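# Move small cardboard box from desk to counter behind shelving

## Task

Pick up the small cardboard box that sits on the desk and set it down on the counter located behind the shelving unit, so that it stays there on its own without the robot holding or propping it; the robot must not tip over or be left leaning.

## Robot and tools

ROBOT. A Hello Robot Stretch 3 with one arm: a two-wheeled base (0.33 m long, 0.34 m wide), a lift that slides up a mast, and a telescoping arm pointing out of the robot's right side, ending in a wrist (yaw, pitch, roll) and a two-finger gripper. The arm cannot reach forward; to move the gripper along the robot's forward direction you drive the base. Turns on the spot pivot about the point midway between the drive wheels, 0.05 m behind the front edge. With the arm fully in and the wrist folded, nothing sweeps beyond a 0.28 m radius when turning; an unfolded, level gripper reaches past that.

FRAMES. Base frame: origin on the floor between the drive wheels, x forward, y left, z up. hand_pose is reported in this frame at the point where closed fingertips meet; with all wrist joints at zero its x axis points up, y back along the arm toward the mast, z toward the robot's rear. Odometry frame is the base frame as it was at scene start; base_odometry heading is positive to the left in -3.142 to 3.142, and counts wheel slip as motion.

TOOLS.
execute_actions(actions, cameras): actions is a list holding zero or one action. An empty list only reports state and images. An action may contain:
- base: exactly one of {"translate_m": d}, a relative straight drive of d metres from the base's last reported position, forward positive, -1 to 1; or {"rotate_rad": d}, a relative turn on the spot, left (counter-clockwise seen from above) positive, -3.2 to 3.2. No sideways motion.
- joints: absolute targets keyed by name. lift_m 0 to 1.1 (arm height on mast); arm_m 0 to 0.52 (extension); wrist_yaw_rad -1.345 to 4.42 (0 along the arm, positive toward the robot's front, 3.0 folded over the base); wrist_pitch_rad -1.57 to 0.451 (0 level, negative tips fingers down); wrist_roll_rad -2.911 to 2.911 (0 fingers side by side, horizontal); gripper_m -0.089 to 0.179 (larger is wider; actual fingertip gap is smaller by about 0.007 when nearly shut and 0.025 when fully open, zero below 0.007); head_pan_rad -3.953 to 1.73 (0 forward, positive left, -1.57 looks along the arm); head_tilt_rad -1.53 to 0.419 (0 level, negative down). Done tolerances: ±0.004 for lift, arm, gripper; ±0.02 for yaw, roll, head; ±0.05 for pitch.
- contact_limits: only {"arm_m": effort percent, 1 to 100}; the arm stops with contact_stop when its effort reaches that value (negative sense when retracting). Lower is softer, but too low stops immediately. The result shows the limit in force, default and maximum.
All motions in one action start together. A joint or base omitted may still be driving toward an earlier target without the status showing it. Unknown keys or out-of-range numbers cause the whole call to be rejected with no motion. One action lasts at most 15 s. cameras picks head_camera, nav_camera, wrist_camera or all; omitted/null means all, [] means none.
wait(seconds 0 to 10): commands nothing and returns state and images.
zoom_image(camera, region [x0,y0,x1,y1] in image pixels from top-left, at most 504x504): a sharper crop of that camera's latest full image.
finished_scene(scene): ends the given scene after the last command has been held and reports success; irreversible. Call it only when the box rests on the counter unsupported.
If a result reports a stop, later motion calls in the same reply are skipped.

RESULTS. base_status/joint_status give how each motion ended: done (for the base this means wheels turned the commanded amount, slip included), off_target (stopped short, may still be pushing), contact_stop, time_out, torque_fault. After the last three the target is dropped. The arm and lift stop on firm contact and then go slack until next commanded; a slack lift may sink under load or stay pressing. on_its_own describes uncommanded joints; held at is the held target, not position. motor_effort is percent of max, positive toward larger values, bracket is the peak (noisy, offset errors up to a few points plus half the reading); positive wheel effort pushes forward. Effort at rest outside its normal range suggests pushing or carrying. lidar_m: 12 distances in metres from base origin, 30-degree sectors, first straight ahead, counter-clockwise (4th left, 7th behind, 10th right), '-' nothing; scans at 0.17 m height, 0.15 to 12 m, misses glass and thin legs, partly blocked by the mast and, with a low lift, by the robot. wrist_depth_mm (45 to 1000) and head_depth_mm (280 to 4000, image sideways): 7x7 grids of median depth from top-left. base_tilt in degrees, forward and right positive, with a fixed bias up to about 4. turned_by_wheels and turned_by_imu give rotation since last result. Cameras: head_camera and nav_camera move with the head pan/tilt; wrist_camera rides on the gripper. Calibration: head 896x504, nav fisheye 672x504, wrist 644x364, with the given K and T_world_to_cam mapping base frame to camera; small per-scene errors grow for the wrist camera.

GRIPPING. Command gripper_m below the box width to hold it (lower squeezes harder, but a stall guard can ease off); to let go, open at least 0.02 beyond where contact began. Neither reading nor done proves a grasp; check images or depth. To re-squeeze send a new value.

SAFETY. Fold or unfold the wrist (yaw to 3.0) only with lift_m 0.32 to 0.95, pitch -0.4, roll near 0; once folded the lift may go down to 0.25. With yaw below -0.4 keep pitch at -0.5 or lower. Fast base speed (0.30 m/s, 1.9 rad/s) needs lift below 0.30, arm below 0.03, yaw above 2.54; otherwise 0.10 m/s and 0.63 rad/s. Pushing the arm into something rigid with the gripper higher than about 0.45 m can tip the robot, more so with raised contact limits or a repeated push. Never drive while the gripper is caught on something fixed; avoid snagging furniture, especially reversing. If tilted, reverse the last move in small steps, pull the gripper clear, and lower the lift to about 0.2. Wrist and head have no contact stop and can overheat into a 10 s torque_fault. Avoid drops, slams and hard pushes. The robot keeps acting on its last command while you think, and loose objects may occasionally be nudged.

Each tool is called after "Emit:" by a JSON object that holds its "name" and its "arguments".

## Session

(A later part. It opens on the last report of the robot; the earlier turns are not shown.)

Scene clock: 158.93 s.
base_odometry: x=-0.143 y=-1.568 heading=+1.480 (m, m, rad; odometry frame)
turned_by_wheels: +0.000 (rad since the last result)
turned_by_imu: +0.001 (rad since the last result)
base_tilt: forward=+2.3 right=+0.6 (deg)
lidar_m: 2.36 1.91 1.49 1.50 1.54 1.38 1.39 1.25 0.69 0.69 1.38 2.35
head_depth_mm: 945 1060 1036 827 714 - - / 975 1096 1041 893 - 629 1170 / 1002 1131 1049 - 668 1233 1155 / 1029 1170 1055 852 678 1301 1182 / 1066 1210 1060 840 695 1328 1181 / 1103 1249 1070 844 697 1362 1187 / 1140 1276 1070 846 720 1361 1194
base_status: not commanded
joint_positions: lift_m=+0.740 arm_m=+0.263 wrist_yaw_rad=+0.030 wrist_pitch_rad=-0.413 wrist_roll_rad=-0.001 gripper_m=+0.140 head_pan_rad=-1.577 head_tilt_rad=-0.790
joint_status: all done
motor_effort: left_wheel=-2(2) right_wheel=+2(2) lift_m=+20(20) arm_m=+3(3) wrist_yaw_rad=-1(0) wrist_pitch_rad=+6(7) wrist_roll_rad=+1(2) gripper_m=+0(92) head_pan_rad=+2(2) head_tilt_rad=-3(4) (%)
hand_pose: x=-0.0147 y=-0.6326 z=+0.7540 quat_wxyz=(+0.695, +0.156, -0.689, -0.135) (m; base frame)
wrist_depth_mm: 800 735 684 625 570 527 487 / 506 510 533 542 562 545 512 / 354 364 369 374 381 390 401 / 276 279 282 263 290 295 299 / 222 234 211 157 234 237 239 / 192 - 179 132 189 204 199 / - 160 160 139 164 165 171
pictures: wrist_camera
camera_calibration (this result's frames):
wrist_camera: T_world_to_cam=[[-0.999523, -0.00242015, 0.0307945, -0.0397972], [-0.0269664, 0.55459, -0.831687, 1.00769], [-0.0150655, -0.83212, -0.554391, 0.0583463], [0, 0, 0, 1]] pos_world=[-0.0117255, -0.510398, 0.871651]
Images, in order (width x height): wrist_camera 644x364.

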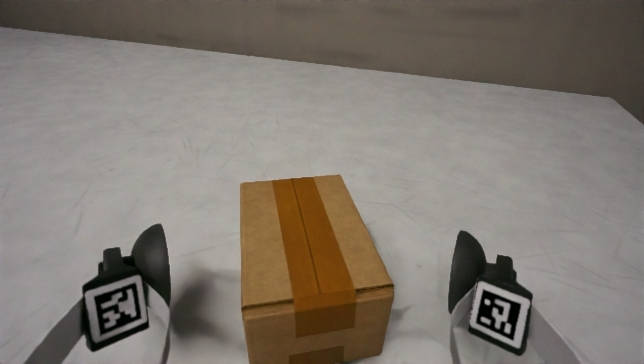

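Emit:
{"name": "execute_actions", "arguments": {"actions": [{"joints": {"lift_m": 0.89, "arm_m": 0.378}}], "cameras": []}}

Emit:
{"name": "execute_actions", "arguments": {"actions": [{"base": {"translate_m": -0.013}, "joints": {"wrist_pitch_rad": -1.0, "wrist_yaw_rad": 0.21}}], "cameras": ["wrist_camera", "head_camera"]}}

Scene clock: 189.17 s.
base_odometry: x=-0.143 y=-1.568 heading=+1.480 (m, m, rad; odometry frame)
turned_by_wheels: +0.000 (rad since the last result)
turned_by_imu: +0.001 (rad since the last result)
base_tilt: forward=+2.3 right=+0.6 (deg)
lidar_m: 2.36 1.91 1.48 1.49 1.54 1.39 1.39 1.25 0.68 0.69 1.38 2.35
head_depth_mm: 952 1046 - - 673 612 1177 / 974 1049 1006 829 688 628 1178 / 1005 - 976 833 691 1234 1161 / 1035 1137 982 788 693 1292 1188 / 1069 1207 1060 841 697 1333 1180 / 1099 1253 1060 840 699 1368 1178 / 1138 1279 1066 847 720 1367 1187
base_status: not commanded
joint_positions: lift_m=+0.890 arm_m=+0.378 wrist_yaw_rad=+0.030 wrist_pitch_rad=-0.414 wrist_roll_rad=-0.001 gripper_m=+0.140 head_pan_rad=-1.577 head_tilt_rad=-0.790
joint_status: all done
motor_effort: left_wheel=-2(3) right_wheel=+2(1) lift_m=+27(23) arm_m=+4(4) wrist_yaw_rad=+0(0) wrist_pitch_rad=+7(7) wrist_roll_rad=+1(1) gripper_m=+0(0) head_pan_rad=+2(2) head_tilt_rad=-4(4) (%)
hand_pose: x=-0.0147 y=-0.7475 z=+0.9033 quat_wxyz=(+0.695, +0.156, -0.689, -0.135) (m; base frame)
wrist_depth_mm: 706 645 570 516 475 441 407 / 797 707 616 557 508 465 431 / 700 690 659 612 551 495 455 / 526 540 546 550 566 533 493 / 434 453 447 449 456 463 485 / 367 - 375 376 379 397 391 / 316 312 321 326 327 322 335
pictures: none
No camera images: the call's "cameras" was empty. Leave "cameras" out to get every camera's image.

Scene clock: 190.33 s.
base_odometry: x=-0.144 y=-1.581 heading=+1.480 (m, m, rad; odometry frame)
turned_by_wheels: +0.000 (rad since the last result)
turned_by_imu: +0.000 (rad since the last result)
base_tilt: forward=+2.4 right=+0.6 (deg)
lidar_m: 2.37 1.92 1.49 1.50 1.52 1.37 1.38 1.25 0.68 0.68 1.38 2.36
head_depth_mm: 945 1045 - - 672 615 1168 / 972 1043 991 831 688 627 1176 / 1000 - 1008 831 690 1236 1156 / 1032 1140 - 785 691 1306 1178 / 1058 1200 1060 828 697 1328 1182 / 1097 1250 1063 845 699 1356 1189 / 1132 1280 1070 844 718 1360 1187
base_status: done
joint_positions: lift_m=+0.890 arm_m=+0.378 wrist_yaw_rad=+0.208 wrist_pitch_rad=-1.003 wrist_roll_rad=-0.001 gripper_m=+0.140 head_pan_rad=-1.577 head_tilt_rad=-0.790
joint_status: all done
motor_effort: left_wheel=-2(9) right_wheel=+1(2) lift_m=+27(27) arm_m=+3(4) wrist_yaw_rad=+1(0) wrist_pitch_rad=+2(6) wrist_roll_rad=+1(0) gripper_m=+0(0) head_pan_rad=+2(2) head_tilt_rad=-4(3) (%)
hand_pose: x=+0.0027 y=-0.6376 z=+0.7995 quat_wxyz=(+0.652, +0.403, -0.581, -0.274) (m; base frame)
wrist_depth_mm: 321 324 329 335 337 343 349 / 298 301 305 307 310 315 322 / 277 282 283 286 291 294 296 / 260 261 264 268 272 274 277 / 244 248 247 201 253 258 260 / 230 - 233 189 240 244 242 / 218 216 219 180 226 224 230
pictures: head_camera (sideways: a quarter turn clockwise sets it upright), wrist_camera
camera_calibration (this result's frames):
head_camera: T_world_to_cam=[[0.00151694, 0.696488, -0.717567, 0.947748], [0.999999, -0.000556176, 0.00157416, -0.00993388], [0.000697293, -0.717568, -0.696488, 0.86575], [0, 0, 0, 1]] pos_world=[0.00789251, -0.0388666, 1.28307]
wrist_camera: T_world_to_cam=[[-0.978874, -0.200273, 0.0411899, -0.158349], [-0.200642, 0.902102, -0.38204, 0.911313], [0.0393551, -0.382234, -0.923227, 0.661303], [0, 0, 0, 1]] pos_world=[0.00181851, -0.601038, 0.965213]
Images, in order (width x height): head_camera 896x504, wrist_camera 644x364.

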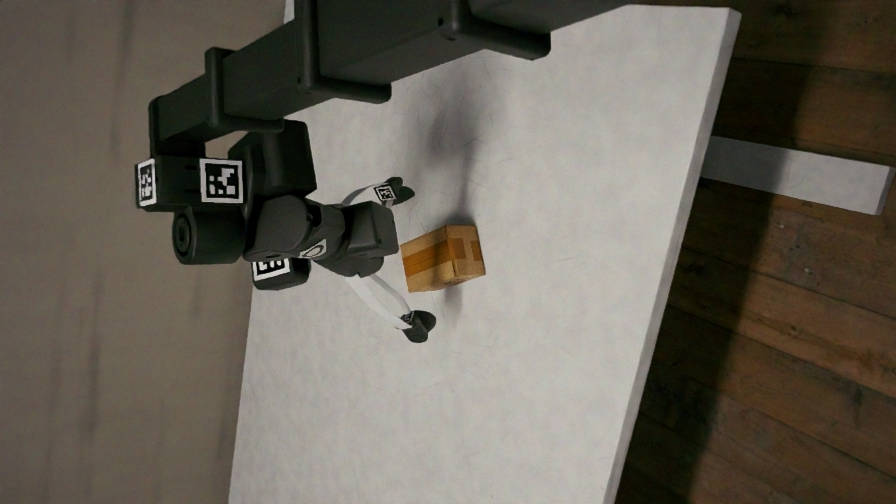

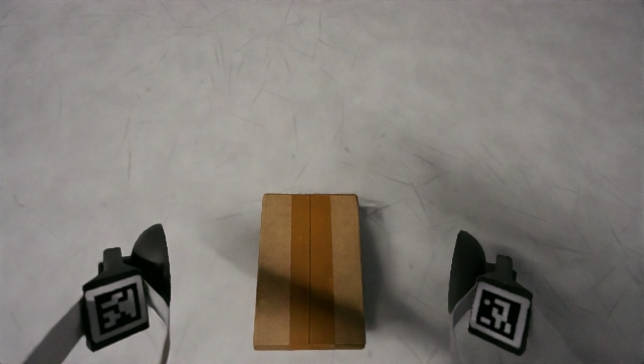

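Emit:
{"name": "execute_actions", "arguments": {"actions": [{"joints": {"lift_m": 0.836, "arm_m": 0.381, "gripper_m": 0.11}}], "cameras": ["wrist_camera"]}}

Emit:
{"name": "execute_actions", "arguments": {"actions": [{"joints": {"gripper_m": 0.025}}], "cameras": ["wrist_camera", "head_camera"]}}

Scene clock: 200.93 s.
base_odometry: x=-0.144 y=-1.581 heading=+1.480 (m, m, rad; odometry frame)
turned_by_wheels: +0.000 (rad since the last result)
turned_by_imu: +0.001 (rad since the last result)
base_tilt: forward=+2.3 right=+0.7 (deg)
lidar_m: 2.37 1.93 1.49 1.49 1.52 1.38 1.38 1.25 0.68 0.68 1.37 2.36
head_depth_mm: 940 1057 1041 - - 613 1172 / 969 1080 - 806 689 629 1167 / 1001 1098 - 823 691 1235 1153 / 1036 1160 1096 780 694 1296 1174 / 1057 1207 1056 828 697 1333 1189 / 1099 1248 1063 843 700 1354 1192 / 1135 1270 1063 845 719 1359 1187
base_status: not commanded
joint_positions: lift_m=+0.836 arm_m=+0.381 wrist_yaw_rad=+0.208 wrist_pitch_rad=-1.004 wrist_roll_rad=-0.001 gripper_m=+0.110 head_pan_rad=-1.577 head_tilt_rad=-0.790
joint_status: all done
motor_effort: left_wheel=-2(2) right_wheel=+2(1) lift_m=+20(21) arm_m=+3(3) wrist_yaw_rad=+1(1) wrist_pitch_rad=+2(2) wrist_roll_rad=+1(1) gripper_m=+1(89) head_pan_rad=+2(2) head_tilt_rad=-3(3) (%)
hand_pose: x=+0.0026 y=-0.6403 z=+0.7457 quat_wxyz=(+0.652, +0.403, -0.580, -0.274) (m; base frame)
wrist_depth_mm: 252 255 260 263 266 270 272 / 234 235 239 240 245 248 252 / 217 219 222 224 227 230 233 / 203 206 204 156 211 215 218 / 191 193 190 146 199 202 203 / 180 183 140 137 185 189 190 / 172 170 132 130 176 177 180
pictures: wrist_camera
camera_calibration (this result's frames):
wrist_camera: T_world_to_cam=[[-0.97885, -0.20039, 0.0411968, -0.156808], [-0.200795, 0.90249, -0.381043, 0.892756], [0.0391777, -0.381256, -0.923639, 0.611566], [0, 0, 0, 1]] pos_world=[0.00181026, -0.603963, 0.911505]
Images, in order (width x height): wrist_camera 644x364.

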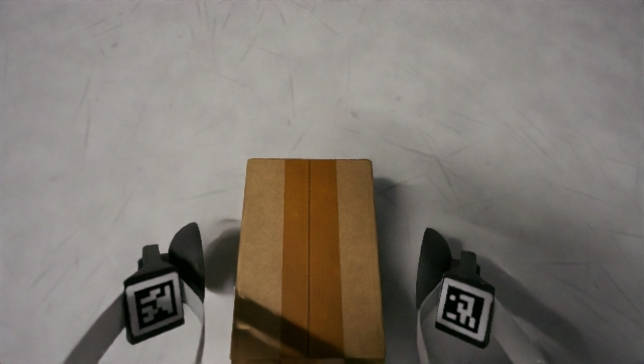

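Scene clock: 202.27 s.
base_odometry: x=-0.144 y=-1.581 heading=+1.480 (m, m, rad; odometry frame)
turned_by_wheels: +0.000 (rad since the last result)
turned_by_imu: +0.000 (rad since the last result)
base_tilt: forward=+2.2 right=+0.4 (deg)
lidar_m: 2.37 1.92 1.49 1.49 1.52 1.37 1.38 1.24 0.68 0.68 1.37 2.36
head_depth_mm: 943 1057 1039 - - 613 1172 / 971 1076 - 807 688 626 1175 / 997 1100 - 832 693 1231 1159 / 1025 1152 1095 775 692 1288 1185 / 1065 1208 1054 840 695 1325 1185 / 1096 1255 1060 845 697 1357 1187 / 1135 1278 1072 850 718 1365 1196
base_status: not commanded
joint_positions: lift_m=+0.836 arm_m=+0.381 wrist_yaw_rad=+0.209 wrist_pitch_rad=-1.008 wrist_roll_rad=-0.001 gripper_m=+0.026 head_pan_rad=-1.577 head_tilt_rad=-0.790
joint_status: all done
motor_effort: left_wheel=-2(2) right_wheel=+2(1) lift_m=+20(20) arm_m=+4(4) wrist_yaw_rad=+1(1) wrist_pitch_rad=+4(4) wrist_roll_rad=+1(1) gripper_m=-19(100) head_pan_rad=+2(2) head_tilt_rad=-4(4) (%)
hand_pose: x=+0.0025 y=-0.6394 z=+0.7453 quat_wxyz=(+0.652, +0.405, -0.579, -0.275) (m; base frame)
wrist_depth_mm: 251 252 257 259 262 266 271 / 232 234 237 241 243 247 250 / 216 219 220 224 227 229 232 / 203 203 204 153 211 214 216 / 190 192 167 143 198 200 203 / 180 181 135 135 186 187 190 / 170 171 169 128 173 179 179
pictures: head_camera (sideways: a quarter turn clockwise sets it upright), wrist_camera
camera_calibration (this result's frames):
head_camera: T_world_to_cam=[[0.00151694, 0.696488, -0.717566, 0.947748], [0.999999, -0.000556176, 0.00157416, -0.00993388], [0.000697294, -0.717568, -0.696488, 0.86575], [0, 0, 0, 1]] pos_world=[0.00789251, -0.0388666, 1.28307]
wrist_camera: T_world_to_cam=[[-0.97871, -0.201065, 0.0412217, -0.157183], [-0.201581, 0.90385, -0.377387, 0.889885], [0.0386212, -0.377662, -0.925138, 0.614889], [0, 0, 0, 1]] pos_world=[0.00179939, -0.603706, 0.911168]
Images, in order (width x height): head_camera 896x504, wrist_camera 644x364.

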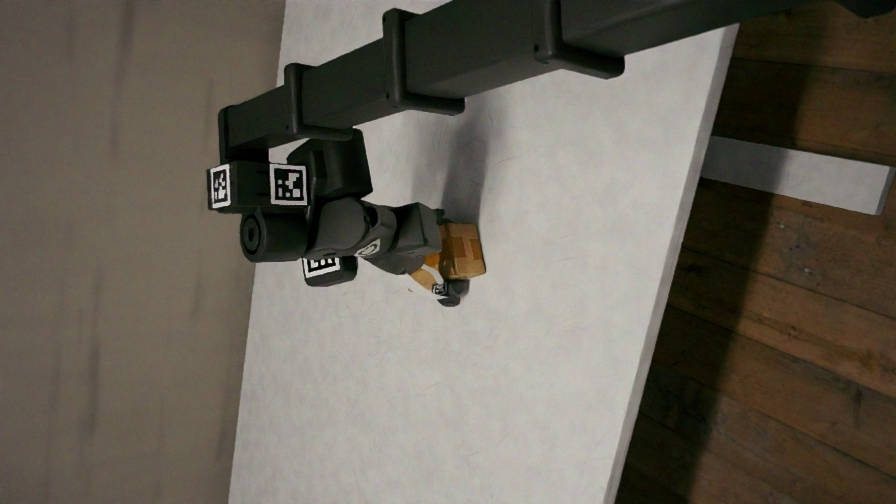

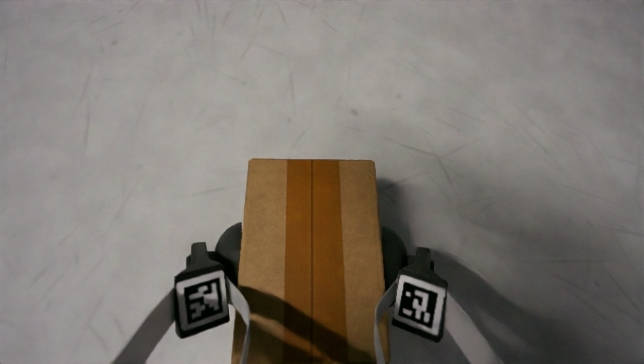

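Good grip now. Lifting slightly.

Emit:
{"name": "execute_actions", "arguments": {"actions": [{"joints": {"lift_m": 0.87}}], "cameras": ["wrist_camera"]}}

Scene clock: 204.80 s.
base_odometry: x=-0.144 y=-1.581 heading=+1.480 (m, m, rad; odometry frame)
turned_by_wheels: +0.000 (rad since the last result)
turned_by_imu: +0.000 (rad since the last result)
base_tilt: forward=+2.2 right=+0.5 (deg)
lidar_m: 2.37 1.92 1.49 1.49 1.52 1.37 1.38 1.25 0.68 0.68 1.37 2.36
head_depth_mm: 943 1053 1116 - 657 612 1173 / 973 1052 973 807 689 628 1172 / 1000 1081 974 832 691 1234 1155 / 1026 1149 - 771 693 1298 1181 / 1062 1204 1056 838 694 1328 1184 / 1104 1249 1063 840 700 1352 1193 / 1134 1267 1070 847 719 1367 1186
base_status: not commanded
joint_positions: lift_m=+0.870 arm_m=+0.381 wrist_yaw_rad=+0.209 wrist_pitch_rad=-1.009 wrist_roll_rad=-0.001 gripper_m=+0.026 head_pan_rad=-1.577 head_tilt_rad=-0.790
joint_status: all done
motor_effort: left_wheel=-2(2) right_wheel=+2(1) lift_m=+27(26) arm_m=+3(4) wrist_yaw_rad=+1(1) wrist_pitch_rad=+5(4) wrist_roll_rad=+1(1) gripper_m=-19(19) head_pan_rad=+2(2) head_tilt_rad=-4(3) (%)
hand_pose: x=+0.0024 y=-0.6392 z=+0.7787 quat_wxyz=(+0.652, +0.405, -0.579, -0.276) (m; base frame)
wrist_depth_mm: 293 296 299 303 308 315 316 / 273 275 279 281 285 287 294 / 252 254 259 262 267 268 270 / 237 240 238 154 246 251 253 / 223 224 184 144 233 235 236 / 211 214 135 135 218 221 223 / 200 200 198 128 202 209 211
pictures: wrist_camera
camera_calibration (this result's frames):
wrist_camera: T_world_to_cam=[[-0.978701, -0.201107, 0.0412281, -0.158596], [-0.201662, 0.904236, -0.376416, 0.901791], [0.0384198, -0.376713, -0.925533, 0.646875], [0, 0, 0, 1]] pos_world=[0.00178546, -0.603641, 0.944691]
Images, in order (width x height): wrist_camera 644x364.

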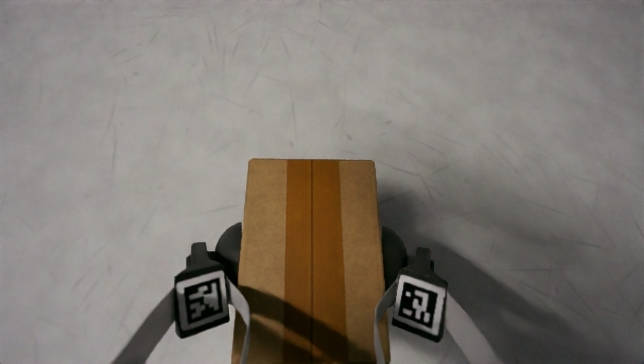

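Emit:
{"name": "execute_actions", "arguments": {"actions": [{"base": {"translate_m": 0.38}, "joints": {"arm_m": 0.0, "wrist_pitch_rad": -0.45, "wrist_yaw_rad": 2.65, "head_pan_rad": 0.9, "head_tilt_rad": -0.55}}]}}

Scene clock: 233.40 s.
base_odometry: x=-0.110 y=-1.203 heading=+1.480 (m, m, rad; odometry frame)
turned_by_wheels: +0.000 (rad since the last result)
turned_by_imu: +0.003 (rad since the last result)
base_tilt: forward=+2.2 right=+0.4 (deg)
lidar_m: 2.01 1.60 1.36 1.37 1.91 1.73 1.74 1.39 0.85 1.26 1.21 2.01
head_depth_mm: 1803 1816 1921 1927 1956 1584 1312 / 1432 1535 1682 1871 1908 1587 1315 / 3258 1929 2013 2212 1999 1593 1329 / 3293 3049 3191 2683 1995 1583 1316 / 3150 2949 3125 2572 1880 1609 1335 / 1243 1361 1550 1675 1895 1612 1334 / 1484 1573 1741 1681 1776 1614 1334
base_status: done
joint_positions: lift_m=+0.870 arm_m=+0.000 wrist_yaw_rad=+2.649 wrist_pitch_rad=-0.481 wrist_roll_rad=-0.001 gripper_m=+0.026 head_pan_rad=+0.893 head_tilt_rad=-0.557
joint_status: all done
motor_effort: left_wheel=-2(5) right_wheel=+1(6) lift_m=+27(27) arm_m=-3(3) wrist_yaw_rad=+1(3) wrist_pitch_rad=+15(15) wrist_roll_rad=+1(1) gripper_m=-19(19) head_pan_rad=+2(30) head_tilt_rad=+2(14) (%)
hand_pose: x=+0.0809 y=+0.0450 z=+0.8686 quat_wxyz=(+0.331, +0.707, -0.004, +0.625) (m; base frame)
wrist_depth_mm: - - - - - - - / - - - - - - - / - - - - - - - / - - - 154 - - - / - - - 144 - - - / - - 135 135 - - - / - - 956 128 957 - -
pictures: head_camera (sideways: a quarter turn clockwise sets it upright), nav_camera (sideways: a quarter turn counterclockwise sets it upright), wrist_camera
camera_calibration (this result's frames):
head_camera: T_world_to_cam=[[-0.318546, -0.400068, -0.859345, 1.13452], [-0.782547, 0.622591, 0.000230437, 0.00268879], [0.534928, 0.672551, -0.511396, 0.621706], [0, 0, 0, 1]] pos_world=[0.0309326, 0.0340826, 1.29288]
nav_camera: T_world_to_cam=[[0.309934, 0.385816, 0.868958, -1.09125], [0.785492, -0.618848, -0.00539654, 0.0504817], [0.53567, 0.684232, -0.494857, 0.597715], [0, 0, 0, 1]] pos_world=[-0.021615, 0.0432874, 1.24431]
wrist_camera: T_world_to_cam=[[0.868064, -0.495393, 0.0324302, -0.0764581], [-0.279919, -0.542351, -0.79215, 0.765288], [0.410014, 0.678558, -0.609465, 0.632634], [0, 0, 0, 1]] pos_world=[0.0212005, -0.0521009, 0.99427]
Images, in order (width x height): head_camera 896x504, nav_camera 672x504, wrist_camera 644x364.

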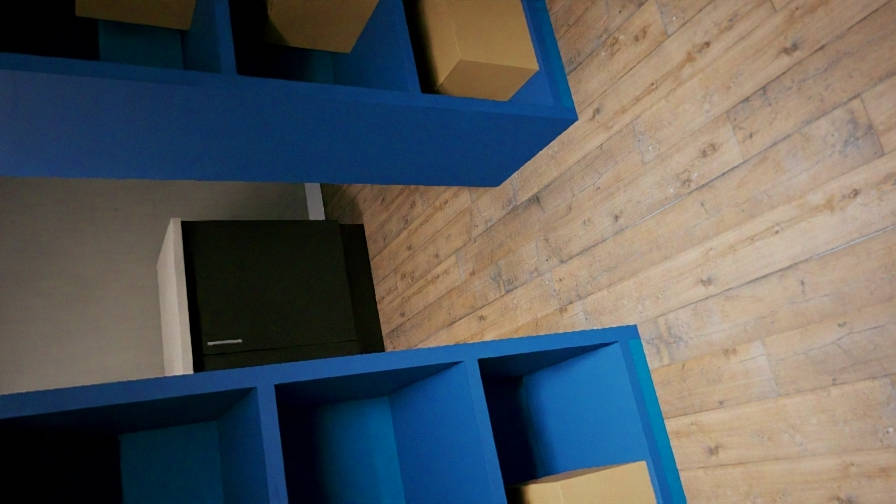

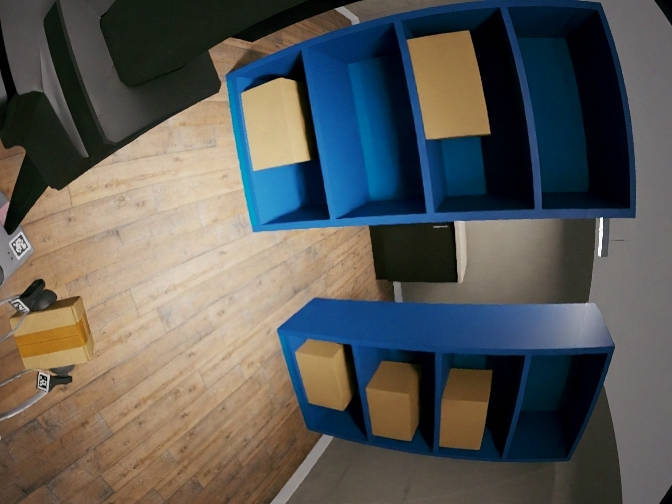

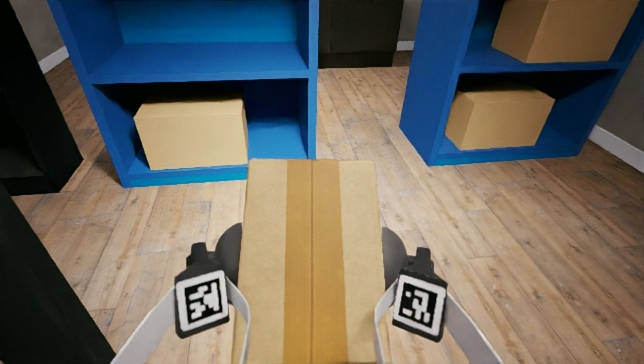

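Emit:
{"name": "execute_actions", "arguments": {"actions": [{"base": {"translate_m": 0.58}, "joints": {"lift_m": 0.288, "head_pan_rad": 0.0, "head_tilt_rad": -0.7}}], "cameras": ["wrist_camera"]}}

Emit:
{"name": "execute_actions", "arguments": {"actions": [{"base": {"rotate_rad": 1.205}}]}}

Scene clock: 249.10 s.
base_odometry: x=-0.057 y=-0.625 heading=+1.479 (m, m, rad; odometry frame)
turned_by_wheels: +0.000 (rad since the last result)
turned_by_imu: +0.005 (rad since the last result)
base_tilt: forward=+2.0 right=+0.6 (deg)
lidar_m: 1.49 1.29 1.20 1.18 1.43 2.27 2.29 1.29 1.45 1.05 1.62 1.45
head_depth_mm: 1222 1336 1490 1677 1706 1426 1217 / 1264 1392 1555 1759 1714 1433 1227 / 1303 1444 1633 1857 1719 1425 1223 / 1352 1504 1685 1919 1725 1432 1229 / 1395 1563 1768 2002 1720 1435 1226 / 1442 1621 1834 2059 1741 1442 1236 / 1494 1686 1919 2098 1762 1455 1241
base_status: done
joint_positions: lift_m=+0.288 arm_m=+0.000 wrist_yaw_rad=+2.649 wrist_pitch_rad=-0.481 wrist_roll_rad=-0.001 gripper_m=+0.026 head_pan_rad=+0.007 head_tilt_rad=-0.692
joint_status: all done
motor_effort: left_wheel=-2(12) right_wheel=+2(7) lift_m=+20(27) arm_m=-3(3) wrist_yaw_rad=+0(1) wrist_pitch_rad=+15(15) wrist_roll_rad=+1(0) gripper_m=-19(19) head_pan_rad=-3(31) head_tilt_rad=-4(12) (%)
hand_pose: x=+0.0809 y=+0.0451 z=+0.2870 quat_wxyz=(+0.331, +0.707, -0.004, +0.625) (m; base frame)
wrist_depth_mm: - - - - - - - / - - - - - - - / 810 845 854 856 884 902 908 / 655 668 651 154 693 693 709 / 551 554 336 144 575 580 587 / 491 482 134 136 479 489 500 / - - 127 128 408 432 435
pictures: wrist_camera
camera_calibration (this result's frames):
wrist_camera: T_world_to_cam=[[0.868175, -0.495197, 0.0324275, -0.057562], [-0.279755, -0.542342, -0.792213, 0.304587], [0.409888, 0.678708, -0.609382, 0.278134], [0, 0, 0, 1]] pos_world=[0.0211798, -0.052086, 0.412654]
Images, in order (width x height): wrist_camera 644x364.

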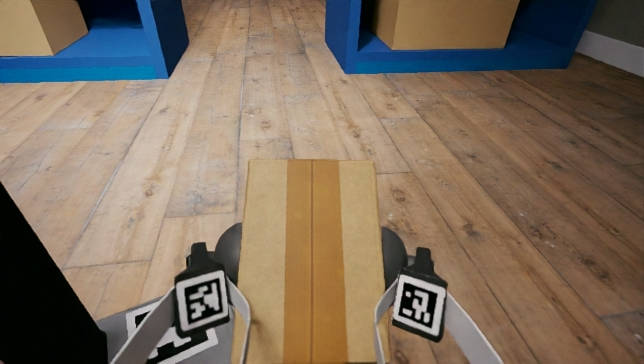

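Scene clock: 251.07 s.
base_odometry: x=-0.057 y=-0.625 heading=+2.684 (m, m, rad; odometry frame)
turned_by_wheels: +1.205 (rad since the last result)
turned_by_imu: +1.213 (rad since the last result)
base_tilt: forward=+2.2 right=+0.5 (deg)
lidar_m: 1.19 1.18 1.63 2.27 2.12 1.29 1.45 1.05 1.54 1.45 1.53 1.20
head_depth_mm: 1028 1223 1656 1531 1617 1431 1218 / 1246 1292 1358 1541 1647 1437 1225 / 2517 2644 2855 2074 1699 1428 1227 / 2573 2650 2780 2160 1717 1433 1226 / 2595 2616 2791 2173 1722 1439 1233 / 2612 2540 1578 1529 1633 1443 1235 / 1062 1116 1571 1848 1642 1445 1243
base_status: done
joint_positions: lift_m=+0.288 arm_m=+0.000 wrist_yaw_rad=+2.649 wrist_pitch_rad=-0.481 wrist_roll_rad=-0.001 gripper_m=+0.026 head_pan_rad=+0.007 head_tilt_rad=-0.692
joint_status: not commanded
motor_effort: left_wheel=-3(14) right_wheel=+2(9) lift_m=+21(21) arm_m=-3(3) wrist_yaw_rad=+1(1) wrist_pitch_rad=+15(15) wrist_roll_rad=+1(1) gripper_m=-19(19) head_pan_rad=-3(3) head_tilt_rad=-3(3) (%)
hand_pose: x=+0.0809 y=+0.0451 z=+0.2870 quat_wxyz=(+0.331, +0.707, -0.004, +0.625) (m; base frame)
wrist_depth_mm: - - - - - - - / - - - - - - 954 / 828 835 845 862 877 883 903 / 663 669 643 153 694 709 715 / 551 554 337 144 574 581 582 / 486 480 134 135 482 500 505 / - - 127 128 411 437 437
pictures: head_camera (sideways: a quarter turn clockwise sets it upright), nav_camera (sideways: a quarter turn counterclockwise sets it upright), wrist_camera
camera_calibration (this result's frames):
head_camera: T_world_to_cam=[[-0.622901, -0.00709457, -0.782269, 1.03589], [-0.0126658, 0.999919, 0.00101694, -0.00303133], [0.782198, 0.0105415, -0.62294, 0.765316], [0, 0, 0, 1]] pos_world=[0.0465881, 0.0023127, 1.28709]
nav_camera: T_world_to_cam=[[0.607866, 0.00475996, 0.794025, -0.995371], [0.0166855, -0.999838, -0.00677984, 0.0569713], [0.793864, 0.01737, -0.607847, 0.743143], [0, 0, 0, 1]] pos_world=[0.0141469, 0.0487916, 1.24245]
wrist_camera: T_world_to_cam=[[0.868175, -0.495197, 0.0324293, -0.0575636], [-0.279734, -0.542309, -0.792244, 0.304604], [0.409904, 0.678735, -0.609342, 0.278122], [0, 0, 0, 1]] pos_world=[0.0211801, -0.0520871, 0.412659]
Images, in order (width x height): head_camera 896x504, nav_camera 672x504, wrist_camera 644x364.

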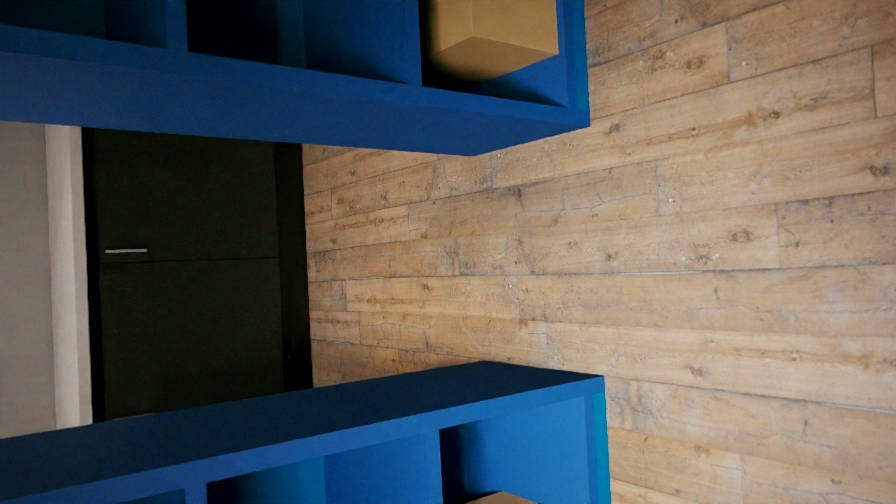

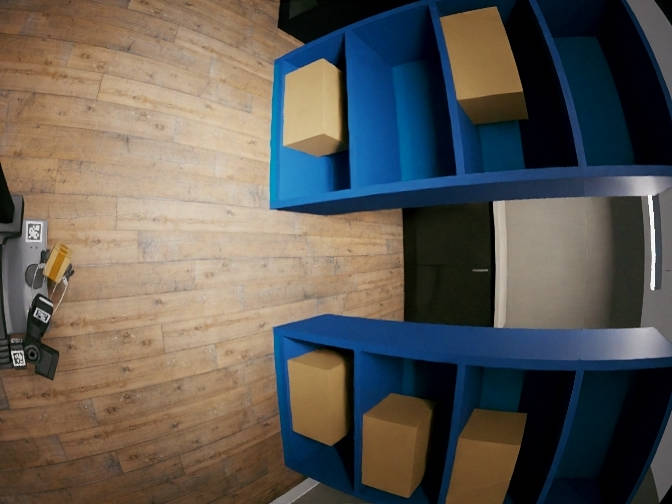

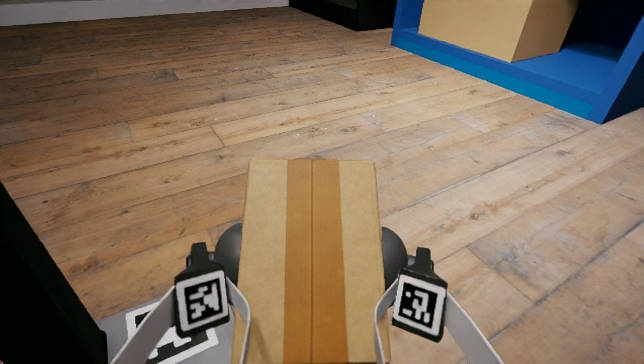

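Emit:
{"name": "execute_actions", "arguments": {"actions": [{"base": {"rotate_rad": 0.03}, "joints": {"head_tilt_rad": -1.1}}], "cameras": []}}

Emit:
{"name": "execute_actions", "arguments": {"actions": [{"base": {"translate_m": 0.95}}], "cameras": ["head_camera", "nav_camera"]}}

Scene clock: 264.43 s.
base_odometry: x=-0.057 y=-0.625 heading=+2.714 (m, m, rad; odometry frame)
turned_by_wheels: +0.030 (rad since the last result)
turned_by_imu: +0.031 (rad since the last result)
base_tilt: forward=+2.3 right=+0.5 (deg)
lidar_m: 1.18 1.19 1.64 2.27 2.06 1.29 1.45 1.05 1.52 1.45 1.54 1.20
head_depth_mm: 1219 1533 1617 1484 1329 1208 1114 / 1445 1496 1612 1481 1331 1212 1119 / 2206 1913 1655 1474 1335 1215 1137 / 2250 1925 1665 1487 1339 1211 860 / 2244 1913 1667 1488 1346 1219 1131 / 1454 1555 1614 1489 1341 1220 1115 / 1218 1757 1649 1487 1343 1227 1124
base_status: done
joint_positions: lift_m=+0.288 arm_m=+0.000 wrist_yaw_rad=+2.649 wrist_pitch_rad=-0.481 wrist_roll_rad=-0.001 gripper_m=+0.026 head_pan_rad=+0.007 head_tilt_rad=-1.086
joint_status: all done
motor_effort: left_wheel=-3(14) right_wheel=+2(7) lift_m=+20(21) arm_m=-3(3) wrist_yaw_rad=+1(1) wrist_pitch_rad=+15(15) wrist_roll_rad=+1(1) gripper_m=-19(19) head_pan_rad=-3(3) head_tilt_rad=-5(22) (%)
hand_pose: x=+0.0809 y=+0.0451 z=+0.2870 quat_wxyz=(+0.331, +0.707, -0.004, +0.625) (m; base frame)
wrist_depth_mm: - - - - - - - / - - - - - - - / 845 824 842 860 879 880 885 / 663 666 646 154 699 710 722 / 557 553 340 144 570 586 586 / 491 485 134 135 483 501 501 / - - 127 127 408 433 436
pictures: none
No camera images: the call's "cameras" was empty. Leave "cameras" out to get every camera's image.

Scene clock: 269.37 s.
base_odometry: x=-0.921 y=-0.232 heading=+2.714 (m, m, rad; odometry frame)
turned_by_wheels: +0.000 (rad since the last result)
turned_by_imu: +0.007 (rad since the last result)
base_tilt: forward=+2.1 right=+0.4 (deg)
lidar_m: 1.77 0.39 0.34 0.90 2.35 2.12 1.96 2.08 1.54 0.85 0.39 0.48
head_depth_mm: 1778 1896 1659 1067 1088 1163 1120 / 1764 1888 1661 1474 1325 1219 1123 / 1761 1910 1670 1475 1329 1215 1135 / 1755 1899 1674 1483 1339 1215 860 / 1748 1903 1679 1486 1345 1220 1126 / 1757 1921 1680 1468 1251 1193 1119 / 1749 1928 873 863 846 958 1119
base_status: done
joint_positions: lift_m=+0.288 arm_m=+0.000 wrist_yaw_rad=+2.649 wrist_pitch_rad=-0.481 wrist_roll_rad=-0.001 gripper_m=+0.026 head_pan_rad=+0.007 head_tilt_rad=-1.087
joint_status: not commanded
motor_effort: left_wheel=-4(12) right_wheel=+3(8) lift_m=+21(21) arm_m=-3(3) wrist_yaw_rad=+1(1) wrist_pitch_rad=+15(15) wrist_roll_rad=+1(0) gripper_m=-19(19) head_pan_rad=-3(4) head_tilt_rad=-4(5) (%)
hand_pose: x=+0.0809 y=+0.0451 z=+0.2870 quat_wxyz=(+0.331, +0.707, -0.004, +0.625) (m; base frame)
wrist_depth_mm: - - 692 364 401 477 - / - - 783 398 444 538 - / 819 839 771 437 500 627 915 / 664 662 647 154 573 684 706 / 555 557 334 144 573 582 586 / 489 478 134 135 474 501 502 / - - 127 128 408 429 435
pictures: head_camera (sideways: a quarter turn clockwise sets it upright), nav_camera (sideways: a quarter turn counterclockwise sets it upright)
camera_calibration (this result's frames):
head_camera: T_world_to_cam=[[-0.875935, -0.00873252, -0.482351, 0.646642], [-0.0117028, 0.999927, 0.00314921, -0.0058121], [0.482288, 0.00840336, -0.875973, 1.09618], [0, 0, 0, 1]] pos_world=[0.0376764, 0.00224693, 1.27215]
nav_camera: T_world_to_cam=[[0.866582, 0.00643845, 0.498993, -0.612513], [0.0131957, -0.999863, -0.0100153, 0.0612004], [0.49886, 0.0152636, -0.866548, 1.08136], [0, 0, 0, 1]] pos_world=[-0.00946155, 0.0486302, 1.2433]
Images, in order (width x height): head_camera 896x504, nav_camera 672x504.

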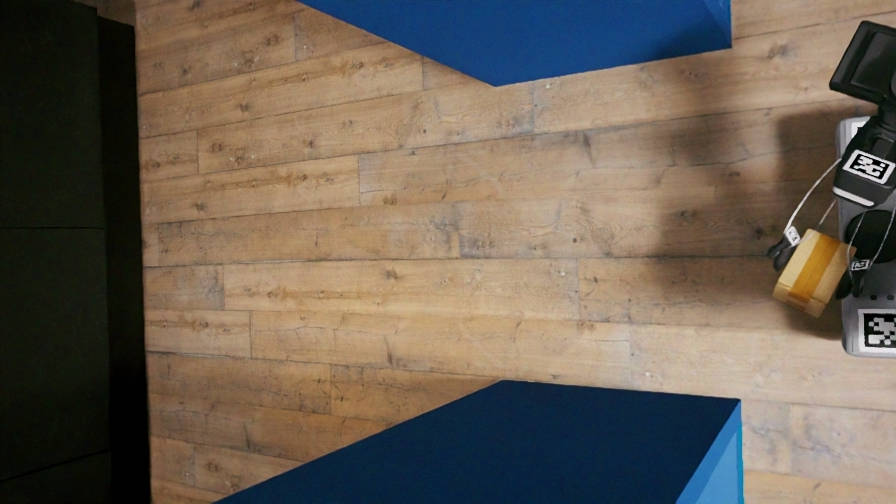

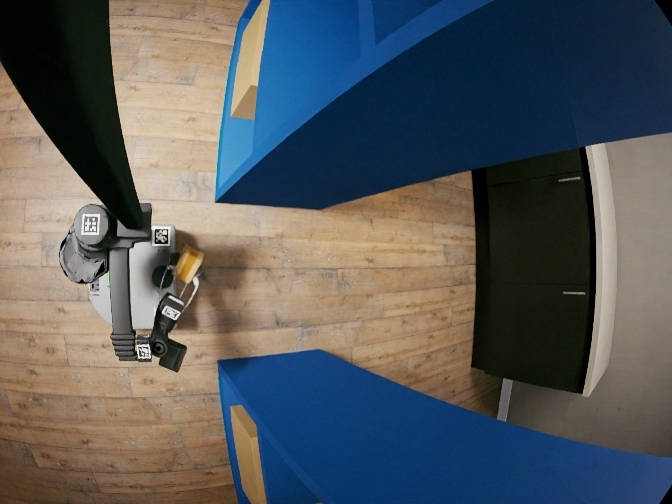

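Emit:
{"name": "execute_actions", "arguments": {"actions": [{"base": {"translate_m": 1.0}, "joints": {"head_tilt_rad": -0.6}}], "cameras": ["head_camera", "nav_camera"]}}

Scene clock: 284.20 s.
base_odometry: x=-1.831 y=+0.183 heading=+2.714 (m, m, rad; odometry frame)
turned_by_wheels: +0.000 (rad since the last result)
turned_by_imu: +0.008 (rad since the last result)
base_tilt: forward=+2.3 right=+0.4 (deg)
lidar_m: 0.77 0.81 1.11 1.95 0.47 0.43 2.94 0.48 0.48 1.49 1.56 0.80
head_depth_mm: 1150 1271 1012 860 977 1129 1268 / 1156 1259 1026 861 977 1128 1282 / 1152 1267 1027 857 974 1126 1282 / 1154 1270 1041 862 976 1130 1295 / 1151 1266 1046 858 978 1125 1291 / 1149 1262 1058 857 980 1122 1298 / 1152 1260 1067 859 972 1123 1294
base_status: done
joint_positions: lift_m=+0.288 arm_m=+0.000 wrist_yaw_rad=+2.649 wrist_pitch_rad=-0.481 wrist_roll_rad=-0.001 gripper_m=+0.026 head_pan_rad=+0.007 head_tilt_rad=-0.605
joint_status: all done
motor_effort: left_wheel=-3(11) right_wheel=+3(7) lift_m=+20(20) arm_m=-3(3) wrist_yaw_rad=+0(1) wrist_pitch_rad=+15(15) wrist_roll_rad=+1(1) gripper_m=-19(19) head_pan_rad=-3(2) head_tilt_rad=+1(21) (%)
hand_pose: x=+0.0809 y=+0.0451 z=+0.2870 quat_wxyz=(+0.331, +0.707, -0.004, +0.625) (m; base frame)
wrist_depth_mm: - - - - 965 740 602 / - - - - - 785 627 / 816 821 851 854 869 824 679 / 656 658 653 154 699 706 694 / 551 558 336 144 572 591 585 / 486 482 134 135 481 500 496 / - - 127 127 411 432 438
pictures: head_camera (sideways: a quarter turn clockwise sets it upright), nav_camera (sideways: a quarter turn counterclockwise sets it upright)
camera_calibration (this result's frames):
head_camera: T_world_to_cam=[[-0.552326, -0.00651109, -0.833603, 1.10238], [-0.0125605, 0.999921, 0.000512157, -0.00237489], [0.833534, 0.0107534, -0.552364, 0.673187], [0, 0, 0, 1]] pos_world=[0.0477195, 0.00231336, 1.29079]
nav_camera: T_world_to_cam=[[0.536323, 0.00417254, 0.844003, -1.06009], [0.0170674, -0.999837, -0.00590259, 0.0558276], [0.84384, 0.0175707, -0.536307, 0.649766], [0, 0, 0, 1]] pos_world=[0.0193005, 0.048825, 1.24352]
Images, in order (width x height): head_camera 896x504, nav_camera 672x504.

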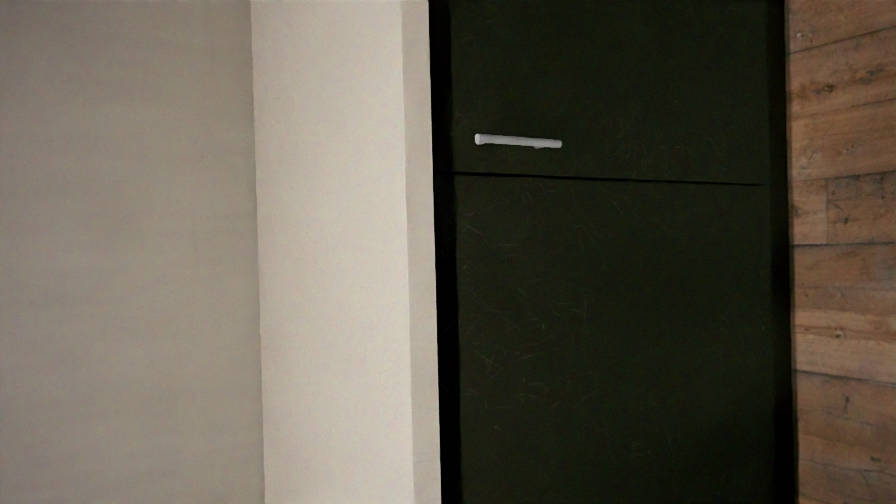

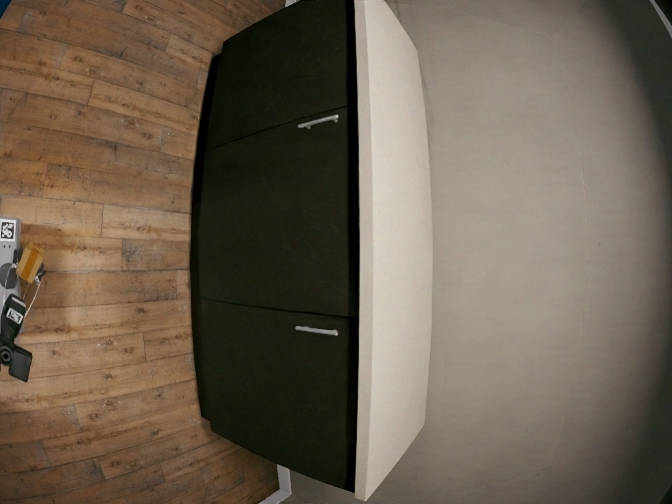

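Emit:
{"name": "execute_actions", "arguments": {"actions": [{"base": {"translate_m": 0.33}, "joints": {"lift_m": 0.66, "wrist_yaw_rad": 0.0, "head_pan_rad": -1.57, "head_tilt_rad": -0.8}}], "cameras": ["wrist_camera"]}}

Emit:
{"name": "execute_actions", "arguments": {"actions": [{"base": {"rotate_rad": 1.55}, "joints": {"lift_m": 1.075, "wrist_pitch_rad": -1.0}}]}}

Scene clock: 293.83 s.
base_odometry: x=-2.132 y=+0.320 heading=+2.714 (m, m, rad; odometry frame)
turned_by_wheels: +0.000 (rad since the last result)
turned_by_imu: +0.003 (rad since the last result)
base_tilt: forward=+2.2 right=+0.6 (deg)
lidar_m: 0.45 0.46 0.64 2.25 0.93 0.72 1.08 0.75 0.96 1.50 0.63 0.46
head_depth_mm: 1320 1492 1707 1893 1565 1336 1217 / 1325 1491 1713 1863 1573 1345 1222 / 1317 1490 1702 1868 1582 1311 - / 1321 1483 1735 1876 1575 1312 1183 / 1314 1485 1716 1860 1572 1368 1183 / 1318 1487 1713 1866 1599 1361 1184 / 1320 1483 1716 1875 1608 1343 1193
base_status: done
joint_positions: lift_m=+0.660 arm_m=+0.000 wrist_yaw_rad=+0.001 wrist_pitch_rad=-0.481 wrist_roll_rad=-0.001 gripper_m=+0.026 head_pan_rad=-1.563 head_tilt_rad=-0.790
joint_status: all done
motor_effort: left_wheel=-3(10) right_wheel=+3(8) lift_m=+27(28) arm_m=-3(3) wrist_yaw_rad=-1(4) wrist_pitch_rad=+15(15) wrist_roll_rad=+0(1) gripper_m=-19(19) head_pan_rad=-2(31) head_tilt_rad=-4(14) (%)
hand_pose: x=-0.0213 y=-0.3613 z=+0.6586 quat_wxyz=(+0.687, +0.169, -0.686, -0.168) (m; base frame)
wrist_depth_mm: - - - - - - 781 / - - - - - - 776 / - - - - - - 776 / - - - 154 - - 768 / 582 - - 144 - - 769 / 592 913 135 135 898 933 751 / 595 783 748 128 774 814 751
pictures: wrist_camera
camera_calibration (this result's frames):
wrist_camera: T_world_to_cam=[[-0.999173, 0.0245266, 0.03242, -0.034068], [-0.0107321, 0.610058, -0.792284, 0.772153], [-0.0392101, -0.791977, -0.60929, 0.281362], [0, 0, 0, 1]] pos_world=[-0.0147209, -0.24739, 0.7843]
Images, in order (width x height): wrist_camera 644x364.

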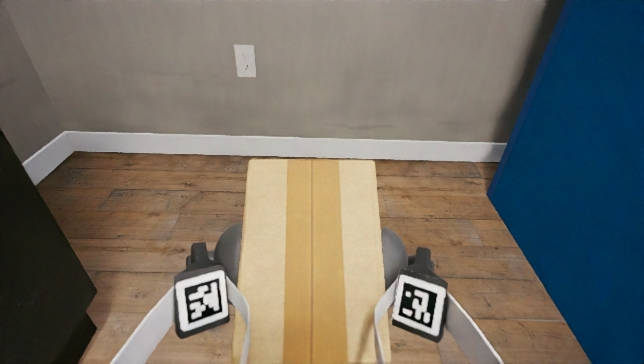

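Scene clock: 298.43 s.
base_odometry: x=-2.132 y=+0.320 heading=-2.019 (m, m, rad; odometry frame)
turned_by_wheels: +1.550 (rad since the last result)
turned_by_imu: +1.566 (rad since the last result)
base_tilt: forward=+2.3 right=+0.6 (deg)
lidar_m: 2.25 0.96 0.72 0.95 0.82 0.93 1.50 0.65 0.47 0.45 0.46 0.62
head_depth_mm: - - - - - 905 1153 / - - - - - 937 1135 / - - - - - 946 1142 / 892 918 - 563 - 848 1138 / 894 949 704 562 663 839 1145 / 890 957 706 560 662 834 1146 / 882 947 709 560 657 828 1126
base_status: done
joint_positions: lift_m=+1.075 arm_m=+0.000 wrist_yaw_rad=+0.001 wrist_pitch_rad=-1.009 wrist_roll_rad=-0.001 gripper_m=+0.026 head_pan_rad=-1.563 head_tilt_rad=-0.790
joint_status: all done
motor_effort: left_wheel=-3(11) right_wheel=+3(6) lift_m=+27(31) arm_m=-3(3) wrist_yaw_rad=-2(1) wrist_pitch_rad=+4(15) wrist_roll_rad=+1(1) gripper_m=-19(19) head_pan_rad=-3(4) head_tilt_rad=-4(4) (%)
hand_pose: x=-0.0215 y=-0.2614 z=+0.9838 quat_wxyz=(+0.620, +0.342, -0.618, -0.342) (m; base frame)
wrist_depth_mm: 314 318 321 327 332 337 338 / 292 298 302 305 312 316 318 / 395 398 400 400 402 407 410 / 533 529 505 154 515 557 565 / 807 801 414 144 771 872 - / - - 135 135 - - - / - - - 128 - - -
pictures: head_camera (sideways: a quarter turn clockwise sets it upright), nav_camera (sideways: a quarter turn counterclockwise sets it upright), wrist_camera
camera_calibration (this result's frames):
head_camera: T_world_to_cam=[[-0.00814074, 0.696308, -0.717697, 0.947977], [0.99991, 0.0133117, 0.00157311, -0.00993197], [0.0106491, -0.71762, -0.696354, 0.865514], [0, 0, 0, 1]] pos_world=[0.00843135, -0.0388415, 1.28308]
nav_camera: T_world_to_cam=[[0.0058039, -0.682495, 0.730867, -0.909377], [-0.99983, -0.0167494, -0.00770106, 0.0643705], [0.0174975, -0.730698, -0.682476, 0.844956], [0, 0, 0, 1]] pos_world=[0.0548528, -0.0021588, 1.24179]
wrist_camera: T_world_to_cam=[[-0.99914, 0.00539349, 0.0411191, -0.0608559], [-0.0105226, 0.926089, -0.377157, 0.643084], [-0.0401142, -0.377265, -0.925236, 0.977817], [0, 0, 0, 1]] pos_world=[-0.0148124, -0.226328, 1.14976]
Images, in order (width x height): head_camera 896x504, nav_camera 672x504, wrist_camera 644x364.

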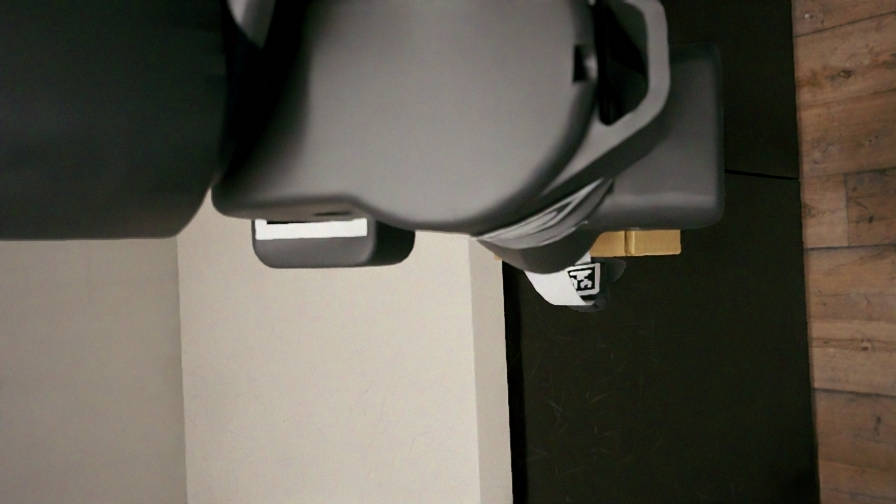

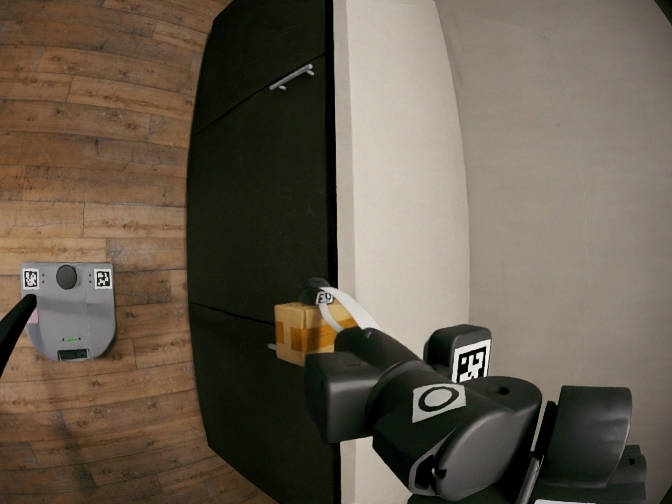

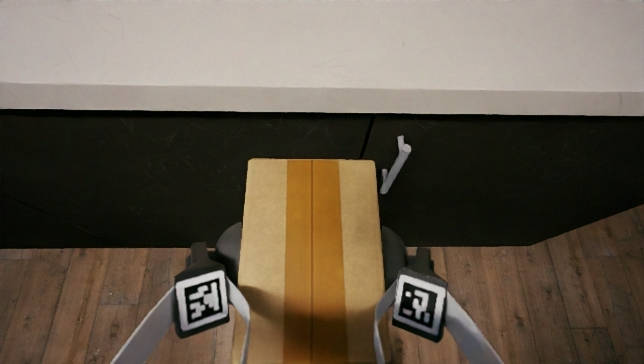

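Emit:
{"name": "execute_actions", "arguments": {"actions": [{"joints": {"lift_m": 1.045, "arm_m": 0.35, "head_tilt_rad": -0.6}}], "cameras": ["wrist_camera", "nav_camera"]}}

Scene clock: 305.20 s.
base_odometry: x=-2.132 y=+0.320 heading=-2.019 (m, m, rad; odometry frame)
turned_by_wheels: +0.000 (rad since the last result)
turned_by_imu: +0.001 (rad since the last result)
base_tilt: forward=+2.1 right=+0.5 (deg)
lidar_m: 2.25 0.96 0.71 0.95 0.82 0.93 1.50 0.64 0.46 0.45 0.46 0.62
head_depth_mm: 859 989 1016 710 565 634 754 / 852 967 1021 716 551 618 748 / 852 - 1002 663 554 629 745 / 866 951 1009 643 555 625 738 / 867 950 1007 727 557 621 734 / 861 945 1001 730 561 619 730 / 860 947 994 733 563 613 725
base_status: not commanded
joint_positions: lift_m=+1.045 arm_m=+0.350 wrist_yaw_rad=+0.000 wrist_pitch_rad=-1.010 wrist_roll_rad=-0.001 gripper_m=+0.026 head_pan_rad=-1.563 head_tilt_rad=-0.606
joint_status: all done
motor_effort: left_wheel=-3(3) right_wheel=+3(3) lift_m=+21(25) arm_m=+4(5) wrist_yaw_rad=+0(1) wrist_pitch_rad=+5(5) wrist_roll_rad=+1(1) gripper_m=-19(19) head_pan_rad=-2(3) head_tilt_rad=+2(12) (%)
hand_pose: x=-0.0216 y=-0.6106 z=+0.9541 quat_wxyz=(+0.619, +0.342, -0.618, -0.342) (m; base frame)
wrist_depth_mm: 273 277 280 285 289 293 297 / 253 257 260 263 267 272 277 / 237 239 241 245 247 250 253 / 222 223 223 153 231 235 237 / 209 210 177 144 218 219 222 / 197 199 135 135 203 207 209 / 187 188 186 128 190 195 197
pictures: nav_camera (sideways: a quarter turn counterclockwise sets it upright), wrist_camera
camera_calibration (this result's frames):
nav_camera: T_world_to_cam=[[0.0046286, -0.537094, 0.843509, -1.05621], [-0.999822, -0.0179013, -0.00591207, 0.062043], [0.0182752, -0.843332, -0.537082, 0.65581], [0, 0, 0, 1]] pos_world=[0.0549356, -0.0131058, 1.24351]
wrist_camera: T_world_to_cam=[[-0.999132, 0.00666393, 0.0411255, -0.0571318], [-0.00930611, 0.926485, -0.376216, 0.954658], [-0.0406092, -0.376272, -0.925619, 0.819498], [0, 0, 0, 1]] pos_world=[-0.0149189, -0.575741, 1.12005]
Images, in order (width x height): nav_camera 672x504, wrist_camera 644x364.

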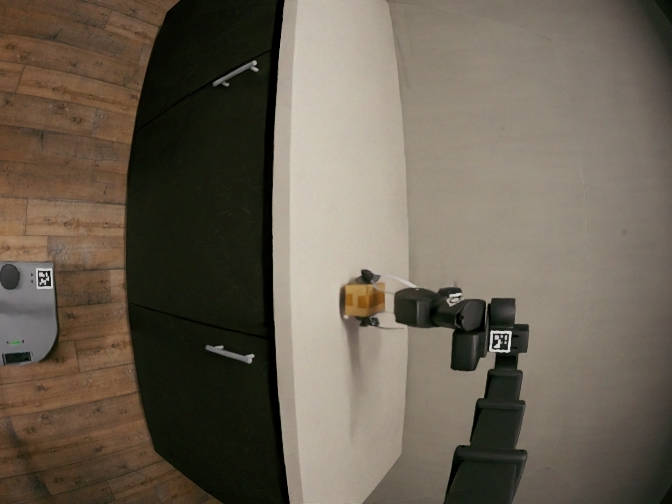

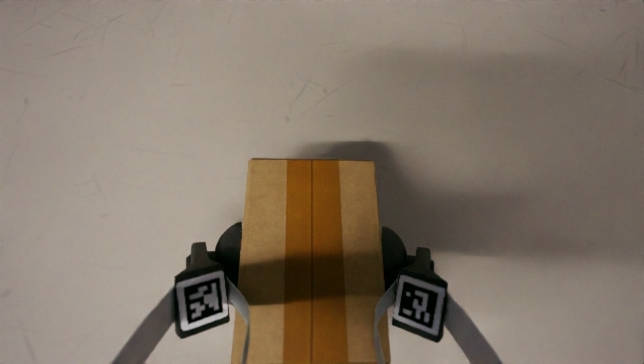

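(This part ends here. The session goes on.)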